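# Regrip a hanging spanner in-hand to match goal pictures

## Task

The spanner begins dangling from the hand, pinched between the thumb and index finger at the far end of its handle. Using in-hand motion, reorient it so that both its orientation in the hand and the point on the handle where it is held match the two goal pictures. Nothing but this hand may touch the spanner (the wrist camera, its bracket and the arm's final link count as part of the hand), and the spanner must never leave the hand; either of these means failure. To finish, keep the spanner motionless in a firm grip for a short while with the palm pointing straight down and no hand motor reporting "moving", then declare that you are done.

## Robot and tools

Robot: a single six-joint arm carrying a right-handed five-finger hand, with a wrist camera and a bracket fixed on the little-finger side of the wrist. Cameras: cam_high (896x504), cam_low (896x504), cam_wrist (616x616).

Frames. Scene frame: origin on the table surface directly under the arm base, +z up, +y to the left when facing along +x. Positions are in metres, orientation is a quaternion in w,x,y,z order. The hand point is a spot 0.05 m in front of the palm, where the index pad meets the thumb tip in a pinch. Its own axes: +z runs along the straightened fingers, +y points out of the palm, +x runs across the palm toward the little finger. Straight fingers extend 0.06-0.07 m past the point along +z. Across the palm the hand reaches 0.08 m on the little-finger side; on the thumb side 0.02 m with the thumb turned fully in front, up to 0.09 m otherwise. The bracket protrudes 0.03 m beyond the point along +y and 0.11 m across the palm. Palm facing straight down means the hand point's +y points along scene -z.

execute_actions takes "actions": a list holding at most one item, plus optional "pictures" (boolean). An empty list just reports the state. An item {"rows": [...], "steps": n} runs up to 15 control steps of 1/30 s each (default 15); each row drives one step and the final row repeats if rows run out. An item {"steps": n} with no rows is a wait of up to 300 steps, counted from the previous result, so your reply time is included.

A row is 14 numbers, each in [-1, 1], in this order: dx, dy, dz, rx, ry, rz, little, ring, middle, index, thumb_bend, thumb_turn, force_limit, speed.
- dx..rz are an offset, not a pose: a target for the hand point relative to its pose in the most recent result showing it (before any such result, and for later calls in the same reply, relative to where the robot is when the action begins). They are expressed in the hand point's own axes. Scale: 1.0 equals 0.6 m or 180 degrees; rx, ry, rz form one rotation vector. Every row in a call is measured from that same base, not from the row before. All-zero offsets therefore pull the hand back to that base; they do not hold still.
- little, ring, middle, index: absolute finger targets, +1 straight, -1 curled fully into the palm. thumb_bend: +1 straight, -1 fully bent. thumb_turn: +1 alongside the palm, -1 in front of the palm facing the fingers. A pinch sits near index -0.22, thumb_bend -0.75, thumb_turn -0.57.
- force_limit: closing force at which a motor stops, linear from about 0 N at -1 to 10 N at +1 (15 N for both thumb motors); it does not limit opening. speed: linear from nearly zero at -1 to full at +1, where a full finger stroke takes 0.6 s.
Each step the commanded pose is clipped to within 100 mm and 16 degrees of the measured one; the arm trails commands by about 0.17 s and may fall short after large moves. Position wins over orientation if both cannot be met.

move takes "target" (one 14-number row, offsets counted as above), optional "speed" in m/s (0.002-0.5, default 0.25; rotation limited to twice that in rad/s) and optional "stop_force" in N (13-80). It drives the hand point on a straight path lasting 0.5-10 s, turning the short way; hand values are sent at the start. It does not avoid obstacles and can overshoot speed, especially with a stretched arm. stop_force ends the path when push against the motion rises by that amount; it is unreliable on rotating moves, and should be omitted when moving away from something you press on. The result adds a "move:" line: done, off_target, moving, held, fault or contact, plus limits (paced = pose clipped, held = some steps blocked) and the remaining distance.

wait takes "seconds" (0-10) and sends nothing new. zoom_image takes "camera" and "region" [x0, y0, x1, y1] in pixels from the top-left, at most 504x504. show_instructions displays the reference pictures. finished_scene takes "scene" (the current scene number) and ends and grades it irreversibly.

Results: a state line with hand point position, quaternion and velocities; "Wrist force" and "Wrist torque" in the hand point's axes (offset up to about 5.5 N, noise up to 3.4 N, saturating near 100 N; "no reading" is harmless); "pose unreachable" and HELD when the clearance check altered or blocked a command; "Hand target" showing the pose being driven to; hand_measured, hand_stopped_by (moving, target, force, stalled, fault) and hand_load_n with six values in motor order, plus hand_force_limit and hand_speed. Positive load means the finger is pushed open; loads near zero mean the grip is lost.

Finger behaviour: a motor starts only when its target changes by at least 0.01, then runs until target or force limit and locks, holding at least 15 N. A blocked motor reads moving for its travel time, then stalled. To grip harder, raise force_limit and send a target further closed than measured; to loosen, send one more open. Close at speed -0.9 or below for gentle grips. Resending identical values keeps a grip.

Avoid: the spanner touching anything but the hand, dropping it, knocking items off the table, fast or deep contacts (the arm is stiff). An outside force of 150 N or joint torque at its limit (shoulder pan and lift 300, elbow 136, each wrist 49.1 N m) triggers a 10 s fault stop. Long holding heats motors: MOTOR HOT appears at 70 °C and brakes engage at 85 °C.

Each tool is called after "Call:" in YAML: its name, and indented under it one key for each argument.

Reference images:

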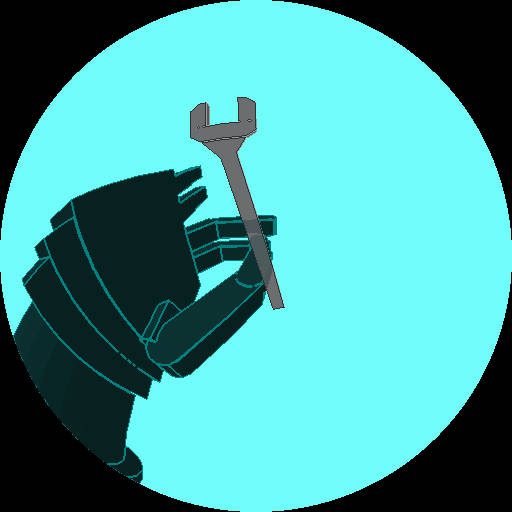

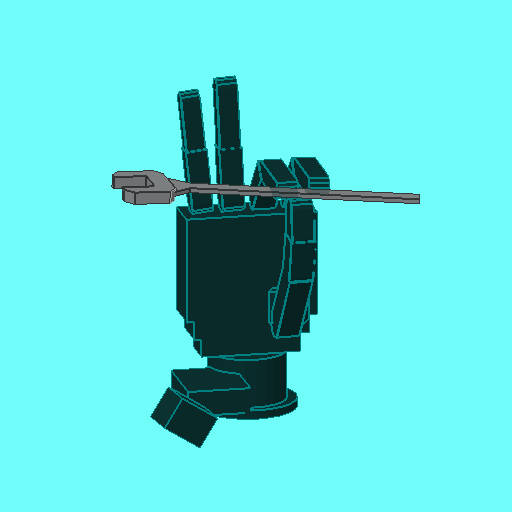

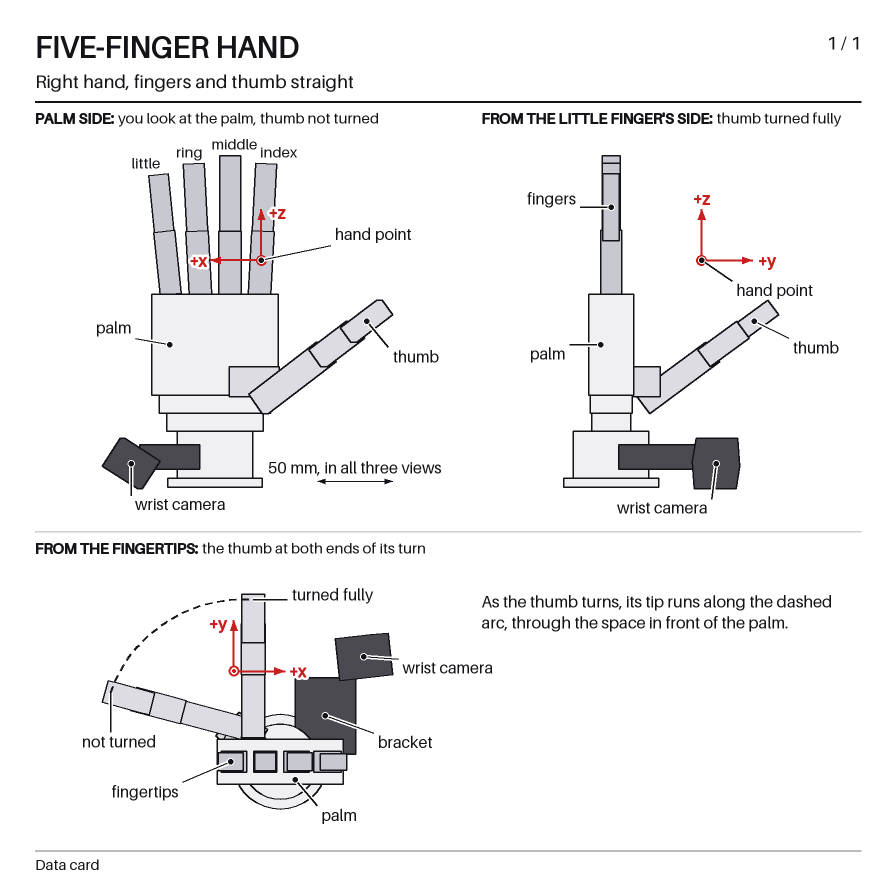

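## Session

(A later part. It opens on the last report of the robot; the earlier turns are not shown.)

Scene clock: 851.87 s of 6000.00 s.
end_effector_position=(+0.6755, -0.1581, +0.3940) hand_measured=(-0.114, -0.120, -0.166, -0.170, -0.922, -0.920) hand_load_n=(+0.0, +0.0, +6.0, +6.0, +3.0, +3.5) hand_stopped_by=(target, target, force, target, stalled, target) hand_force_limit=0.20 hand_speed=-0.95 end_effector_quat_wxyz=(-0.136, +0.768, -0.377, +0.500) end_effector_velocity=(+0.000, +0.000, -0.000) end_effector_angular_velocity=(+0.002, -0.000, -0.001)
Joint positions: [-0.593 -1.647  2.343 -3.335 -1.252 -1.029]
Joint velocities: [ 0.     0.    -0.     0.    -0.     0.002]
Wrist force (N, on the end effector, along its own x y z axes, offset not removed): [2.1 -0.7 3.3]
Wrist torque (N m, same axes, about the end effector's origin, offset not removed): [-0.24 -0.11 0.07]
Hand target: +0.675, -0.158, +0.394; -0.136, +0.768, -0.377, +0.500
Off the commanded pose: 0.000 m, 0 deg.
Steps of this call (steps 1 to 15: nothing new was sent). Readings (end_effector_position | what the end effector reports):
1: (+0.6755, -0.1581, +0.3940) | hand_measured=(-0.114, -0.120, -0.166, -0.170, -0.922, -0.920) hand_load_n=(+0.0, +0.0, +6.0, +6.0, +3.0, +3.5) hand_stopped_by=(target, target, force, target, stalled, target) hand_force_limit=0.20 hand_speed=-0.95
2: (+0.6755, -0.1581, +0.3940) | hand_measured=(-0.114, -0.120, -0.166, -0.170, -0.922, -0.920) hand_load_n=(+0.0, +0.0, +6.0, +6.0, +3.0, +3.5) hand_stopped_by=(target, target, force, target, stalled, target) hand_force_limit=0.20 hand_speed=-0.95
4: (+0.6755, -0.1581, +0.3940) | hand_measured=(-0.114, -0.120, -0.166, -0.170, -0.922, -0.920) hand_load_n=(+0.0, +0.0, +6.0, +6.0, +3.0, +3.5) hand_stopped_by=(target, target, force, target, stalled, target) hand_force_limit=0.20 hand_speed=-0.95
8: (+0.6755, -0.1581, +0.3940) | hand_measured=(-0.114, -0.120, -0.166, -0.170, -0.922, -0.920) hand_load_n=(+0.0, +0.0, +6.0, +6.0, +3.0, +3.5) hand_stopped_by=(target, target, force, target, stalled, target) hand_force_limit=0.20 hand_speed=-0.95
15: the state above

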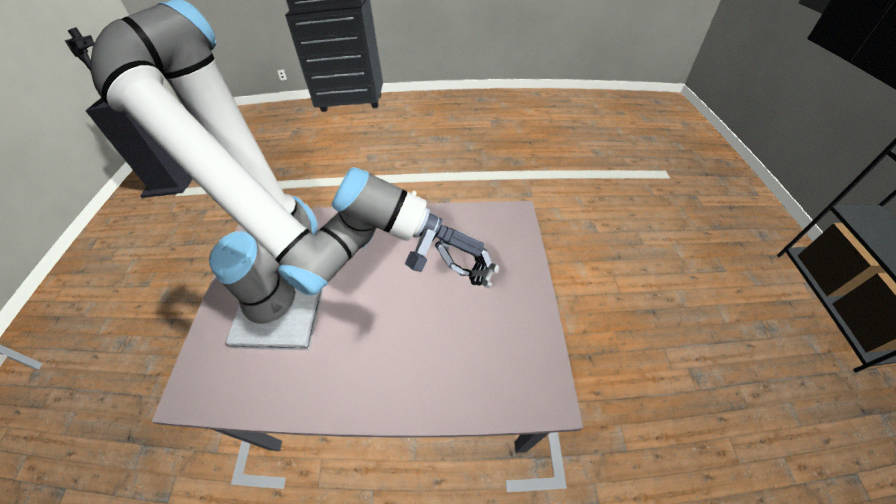

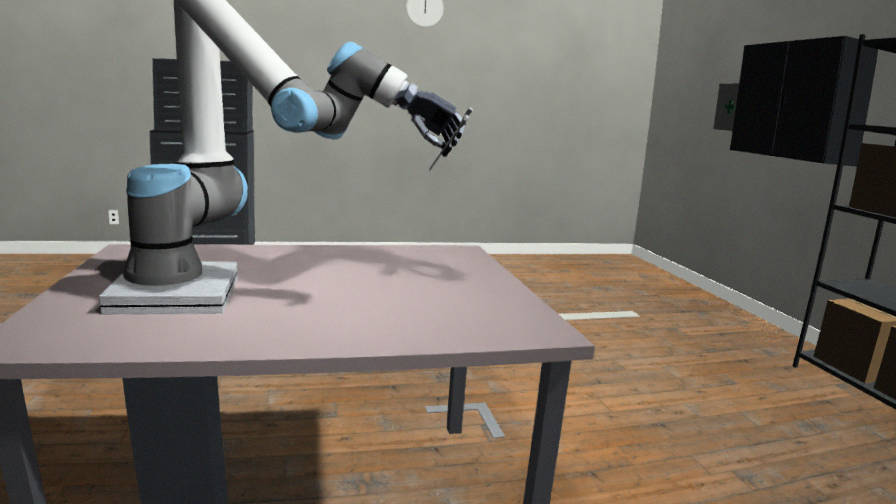

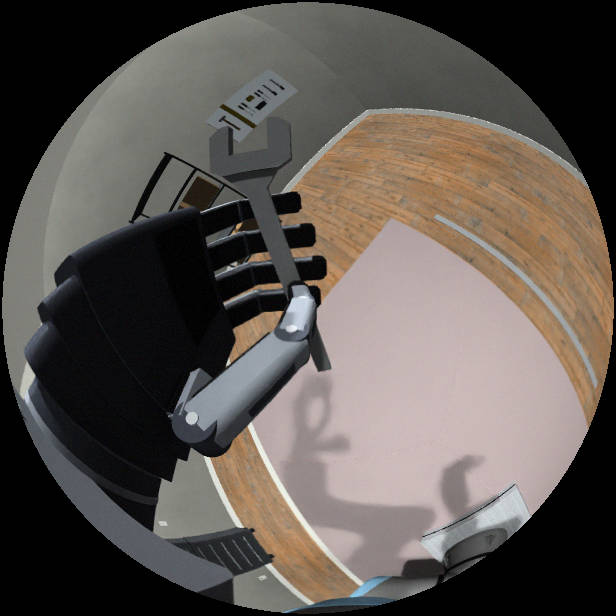

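Call:
execute_actions:
  actions:
    - {"rows": [[0,0,0,0,0,0,-0.115,-0.12,-0.24,-0.21,-0.93,-0.92,0.8,-0.96]], "steps": 15}
  pictures: false

Call:
wait:
  seconds: 0.5

Scene clock: 868.73 s of 6000.00 s.
end_effector_position=(+0.6755, -0.1581, +0.3940) hand_measured=(-0.114, -0.120, -0.174, -0.178, -0.922, -0.920) hand_load_n=(+0.0, +0.0, +9.0, +9.0, +3.5, +3.5) hand_stopped_by=(target, target, force, force, stalled, target) hand_force_limit=0.80 hand_speed=-0.96 end_effector_quat_wxyz=(-0.136, +0.768, -0.377, +0.500) end_effector_velocity=(-0.000, +0.000, +0.000) end_effector_angular_velocity=(-0.000, -0.000, -0.000)
Joint positions: [-0.593 -1.647  2.343 -3.335 -1.252 -1.029]
Joint velocities: [-0. -0.  0. -0. -0.  0.]
Wrist force (N, on the end effector, along its own x y z axes, offset not removed): [0.9 3.0 -1.7]
Wrist torque (N m, same axes, about the end effector's origin, offset not removed): [0.86 0.10 0.27]
Hand target: +0.675, -0.158, +0.394; -0.136, +0.768, -0.377, +0.500
Off the commanded pose: 0.000 m, 0 deg.
Steps of this call (steps 1 to 90: nothing new was sent; then 13.37 s passed at rest; steps 91 to 105: all 15 steps of this action). Readings (end_effector_position | what the end effector reports):
91: (+0.6755, -0.1581, +0.3940) | hand_measured=(-0.114, -0.120, -0.166, -0.170, -0.922, -0.920) hand_load_n=(+0.0, +0.0, +6.0, +6.0, +3.0, +3.5) hand_stopped_by=(target, target, moving, moving, stalled, target) hand_force_limit=0.80 hand_speed=-0.96
92: (+0.6755, -0.1581, +0.3940) | hand_measured=(-0.114, -0.120, -0.166, -0.170, -0.922, -0.920) hand_load_n=(+0.0, +0.0, +6.0, +6.0, +3.0, +3.5) hand_stopped_by=(target, target, moving, moving, stalled, target) hand_force_limit=0.80 hand_speed=-0.96
94: (+0.6755, -0.1581, +0.3940) | hand_measured=(-0.114, -0.120, -0.168, -0.170, -0.922, -0.920) hand_load_n=(+0.0, +0.0, +6.5, +6.5, +3.0, +3.5) hand_stopped_by=(target, target, moving, moving, stalled, target) hand_force_limit=0.80 hand_speed=-0.96
98: (+0.6755, -0.1581, +0.3940) | hand_measured=(-0.114, -0.120, -0.176, -0.178, -0.922, -0.920) hand_load_n=(+0.0, +0.0, +9.5, +9.0, +3.5, +3.5) hand_stopped_by=(target, target, force, force, stalled, target) hand_force_limit=0.80 hand_speed=-0.96
105: the state above

Scene clock: 869.23 s of 6000.00 s.
end_effector_position=(+0.6755, -0.1581, +0.3940) hand_measured=(-0.114, -0.120, -0.174, -0.178, -0.922, -0.920) hand_load_n=(+0.0, +0.0, +9.0, +9.0, +3.5, +3.5) hand_stopped_by=(target, target, force, force, stalled, target) hand_force_limit=0.80 hand_speed=-0.96 end_effector_quat_wxyz=(-0.136, +0.768, -0.377, +0.500) end_effector_velocity=(-0.000, -0.000, +0.000) end_effector_angular_velocity=(+0.000, -0.000, -0.001)
Joint positions: [-0.593 -1.647  2.343 -3.335 -1.252 -1.029]
Joint velocities: [-0.001 -0.    -0.     0.    -0.     0.   ]
Wrist force (N, on the end effector, along its own x y z axes, offset not removed): [2.6 -2.3 3.0]
Wrist torque (N m, same axes, about the end effector's origin, offset not removed): [-0.41 -0.10 0.14]
Hand target: +0.675, -0.158, +0.394; -0.136, +0.768, -0.377, +0.500
Off the commanded pose: 0.000 m, 0 deg.
Steps of this call (steps 1 to 15: nothing new was sent). Readings (end_effector_position | what the end effector reports):
1: (+0.6755, -0.1581, +0.3940) | hand_measured=(-0.114, -0.120, -0.174, -0.178, -0.922, -0.920) hand_load_n=(+0.0, +0.0, +9.0, +9.0, +3.5, +3.5) hand_stopped_by=(target, target, force, force, stalled, target) hand_force_limit=0.80 hand_speed=-0.96
2: (+0.6755, -0.1581, +0.3940) | hand_measured=(-0.114, -0.120, -0.174, -0.178, -0.922, -0.920) hand_load_n=(+0.0, +0.0, +9.0, +9.0, +3.5, +3.5) hand_stopped_by=(target, target, force, force, stalled, target) hand_force_limit=0.80 hand_speed=-0.96
4: (+0.6755, -0.1581, +0.3940) | hand_measured=(-0.114, -0.120, -0.174, -0.178, -0.922, -0.920) hand_load_n=(+0.0, +0.0, +9.0, +9.0, +3.5, +3.5) hand_stopped_by=(target, target, force, force, stalled, target) hand_force_limit=0.80 hand_speed=-0.96
8: (+0.6755, -0.1581, +0.3940) | hand_measured=(-0.114, -0.120, -0.174, -0.178, -0.922, -0.920) hand_load_n=(+0.0, +0.0, +9.0, +9.0, +3.5, +3.5) hand_stopped_by=(target, target, force, force, stalled, target) hand_force_limit=0.80 hand_speed=-0.96
15: the state above

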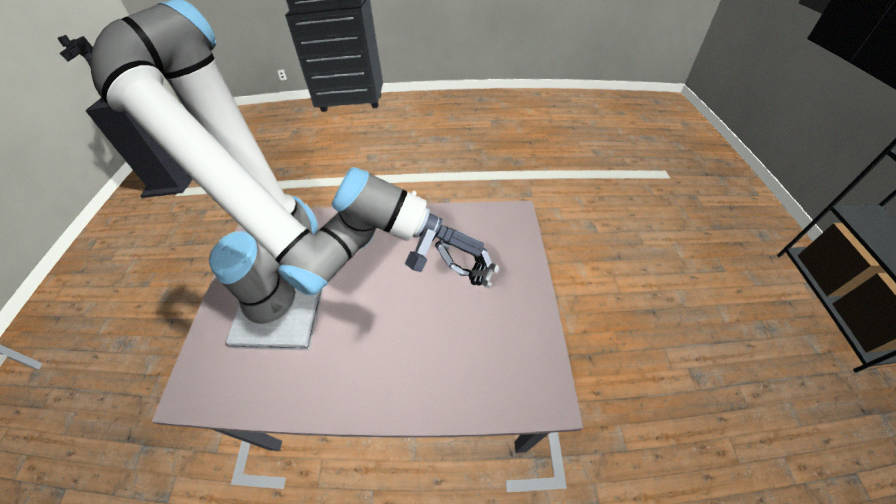

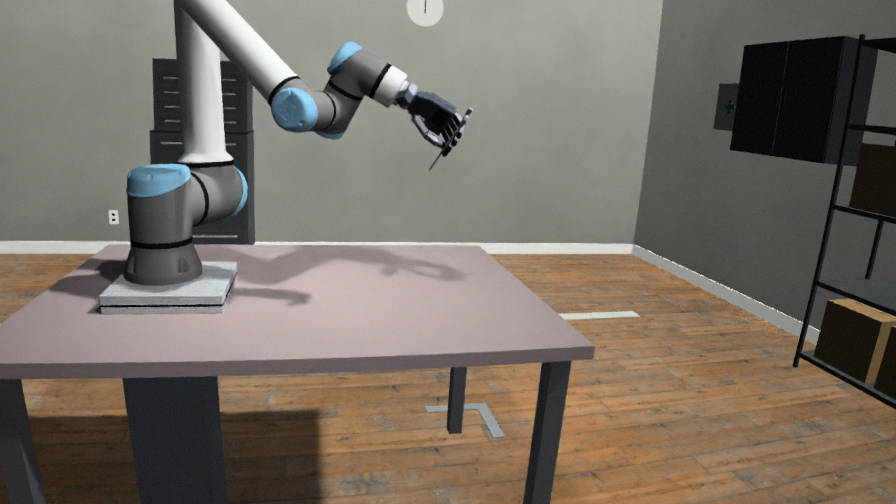

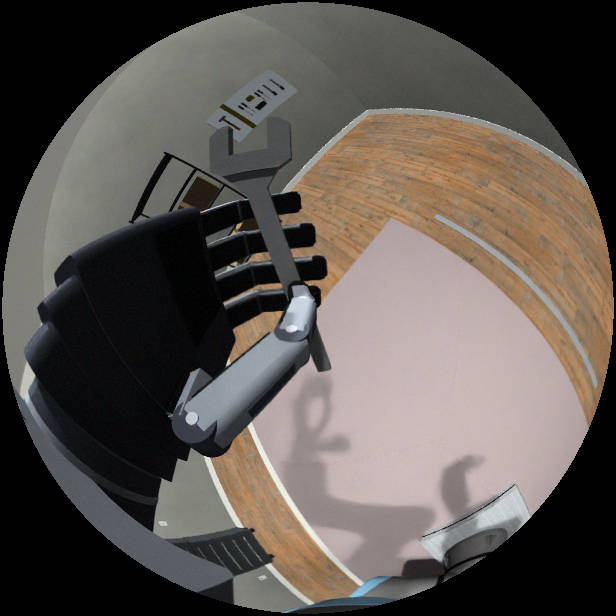

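Call:
move:
  target: [0.093,-0.204,-0.0485,0.1721,0,0.2468,-0.115,-0.12,-0.24,-0.21,-0.93,-0.92,0.8,-0.96]
  speed: 0.15

Scene clock: 901.10 s of 6000.00 s.
end_effector_position=(+0.7163, -0.1101, +0.5161) hand_measured=(-0.114, -0.120, -0.174, -0.178, -0.922, -0.920) hand_load_n=(+0.0, +0.0, +8.5, +9.0, +3.5, +3.5) hand_stopped_by=(target, target, force, force, stalled, target) hand_force_limit=0.80 hand_speed=-0.96 end_effector_quat_wxyz=(+0.508, -0.508, +0.492, -0.492) end_effector_velocity=(+0.001, +0.001, +0.001) end_effector_angular_velocity=(+0.007, -0.006, +0.000)
Joint positions: [-0.727 -1.554  2.281 -3.873 -0.85  -0.007]
Joint velocities: [ 0.002  0.003 -0.001 -0.011 -0.002  0.013]
Wrist force (N, on the end effector, along its own x y z axes, offset not removed): [-0.7 -3.8 4.0]
Wrist torque (N m, same axes, about the end effector's origin, offset not removed): [-0.80 0.46 -0.30]
Hand target: +0.716, -0.110, +0.516; +0.508, -0.508, +0.492, -0.492
Off the commanded pose: 0.000 m, 0 deg.
After step 90, 25.33 s passed at rest.
move: done

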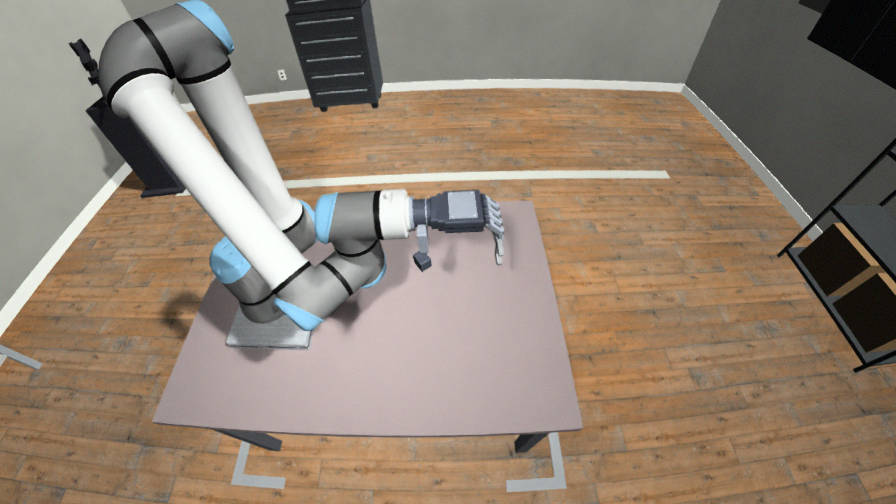

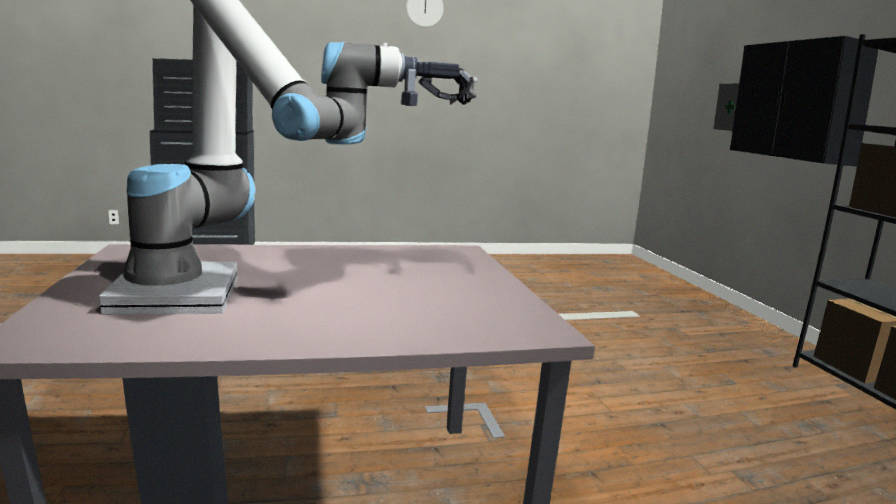

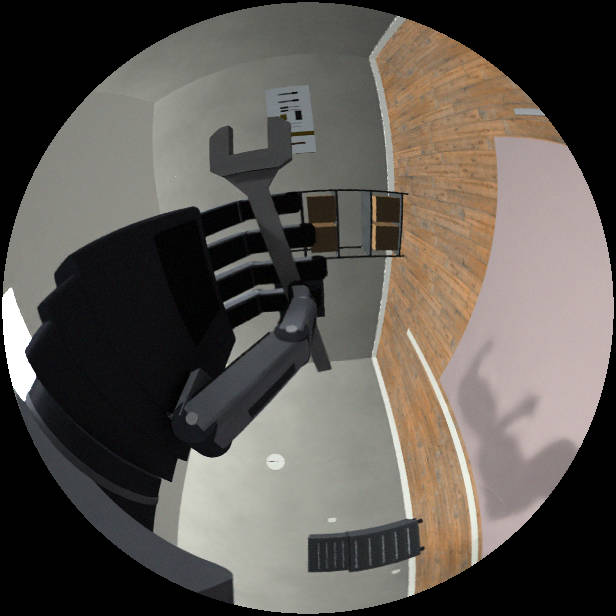

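Call:
zoom_image:
  camera: "cam_low"
  region: [390, 40, 510, 130]

Call:
zoom_image:
  camera: "cam_high"
  region: [400, 160, 560, 290]

Region (390, 40, 510, 130) of cam_low's 896x504 image, scaled by 4.200, with more detail than that image has; it fills the top 378 rows of this view, and the rest is white.

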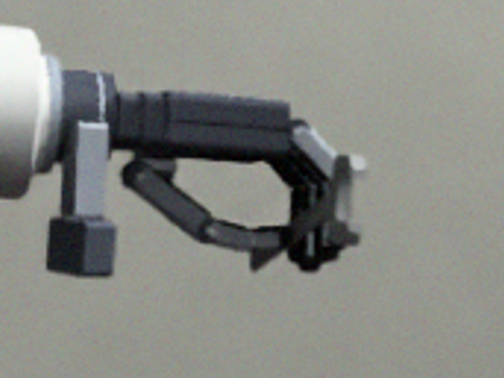

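Region (400, 160, 560, 290) of cam_high's 896x504 image, scaled by 3.150, with more detail than that image has; it fills the top 410 rows of this view, and the rest is white.

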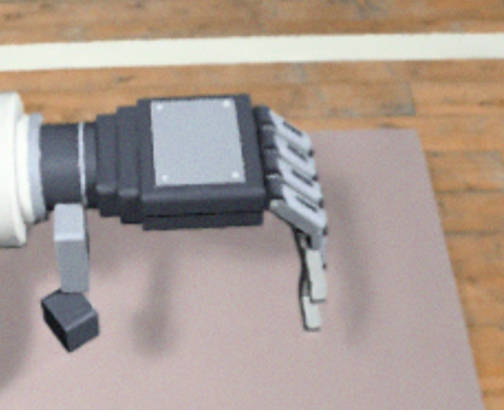

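Call:
execute_actions:
  actions: []

Scene clock: 934.67 s of 6000.00 s.
end_effector_position=(+0.7163, -0.1100, +0.5162) hand_measured=(-0.114, -0.120, -0.174, -0.178, -0.922, -0.920) hand_load_n=(+0.0, +0.0, +8.5, +9.0, +3.5, +3.5) hand_stopped_by=(target, target, force, force, stalled, target) hand_force_limit=0.80 hand_speed=-0.96 end_effector_quat_wxyz=(+0.508, -0.508, +0.492, -0.492) end_effector_velocity=(+0.000, -0.001, -0.000) end_effector_angular_velocity=(-0.002, +0.000, -0.001)
Joint positions: [-0.727 -1.554  2.281 -3.874 -0.851 -0.007]
Joint velocities: [-0.001  0.001 -0.    -0.    -0.    -0.002]
Wrist force (N, on the end effector, along its own x y z axes, offset not removed): [0.9 -2.9 1.2]
Wrist torque (N m, same axes, about the end effector's origin, offset not removed): [-0.54 0.26 -0.03]
Hand target: +0.716, -0.110, +0.516; +0.508, -0.508, +0.492, -0.492
Off the commanded pose: 0.000 m, 0 deg.
Steps of this call (steps 1 to 90: nothing new was sent; then 30.57 s passed at rest). Readings (end_effector_position | what the end effector reports):
1: (+0.7163, -0.1101, +0.5162) | hand_measured=(-0.114, -0.120, -0.174, -0.178, -0.922, -0.920) hand_load_n=(+0.0, +0.0, +8.5, +9.0, +3.5, +3.5) hand_stopped_by=(target, target, force, force, stalled, target) hand_force_limit=0.80 hand_speed=-0.96
2: (+0.7163, -0.1100, +0.5162) | hand_measured=(-0.114, -0.120, -0.174, -0.178, -0.922, -0.920) hand_load_n=(+0.0, +0.0, +8.5, +9.0, +3.5, +3.5) hand_stopped_by=(target, target, force, force, stalled, target) hand_force_limit=0.80 hand_speed=-0.96
4: (+0.7163, -0.1100, +0.5162) | hand_measured=(-0.114, -0.120, -0.174, -0.178, -0.922, -0.920) hand_load_n=(+0.0, +0.0, +8.5, +9.0, +3.5, +3.5) hand_stopped_by=(target, target, force, force, stalled, target) hand_force_limit=0.80 hand_speed=-0.96
8: (+0.7163, -0.1100, +0.5162) | hand_measured=(-0.114, -0.120, -0.174, -0.178, -0.922, -0.920) hand_load_n=(+0.0, +0.0, +8.5, +9.0, +3.5, +3.5) hand_stopped_by=(target, target, force, force, stalled, target) hand_force_limit=0.80 hand_speed=-0.96
90: the state above

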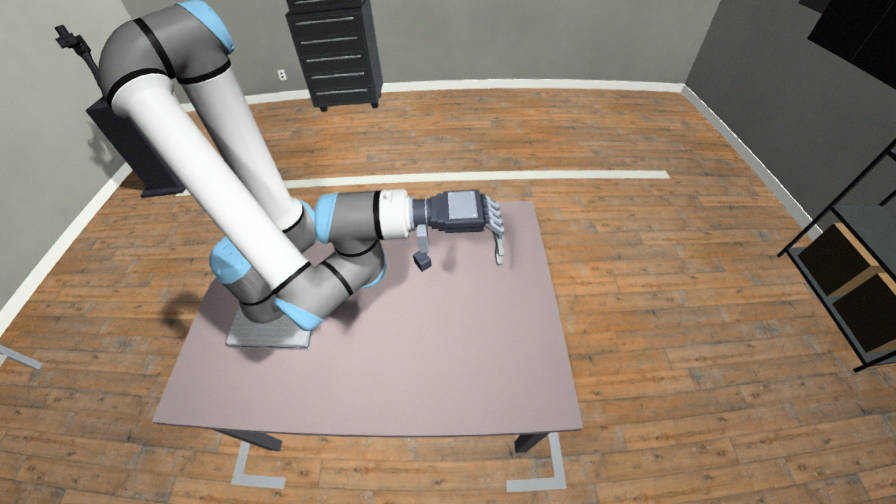

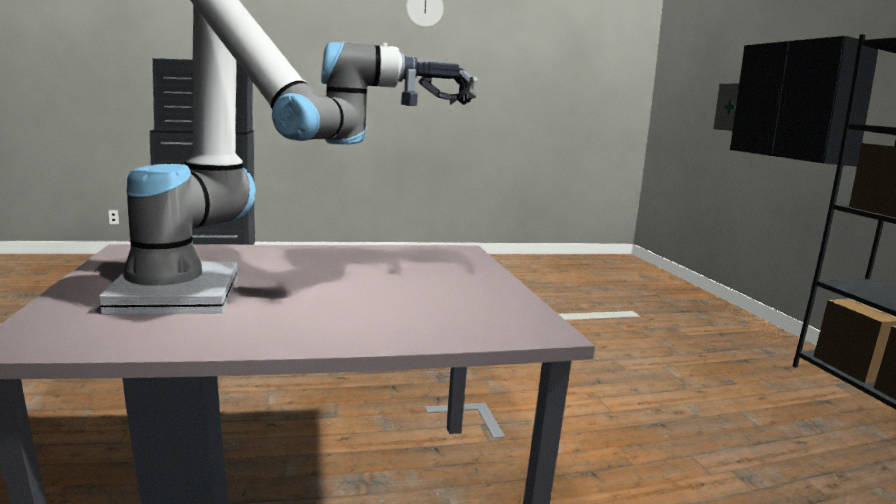

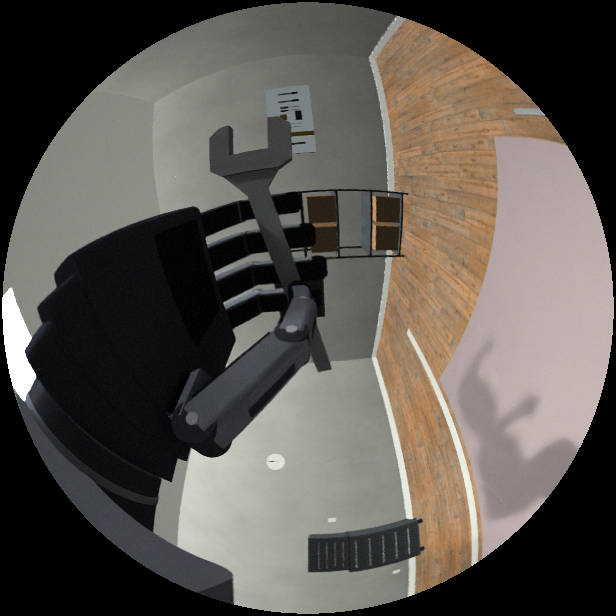

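The spanner is stable, the palm faces straight down and the grip is firm, so I'm finishing scene 1.

Call:
finished_scene:
  scene: 1

The scene is finished: the task was done.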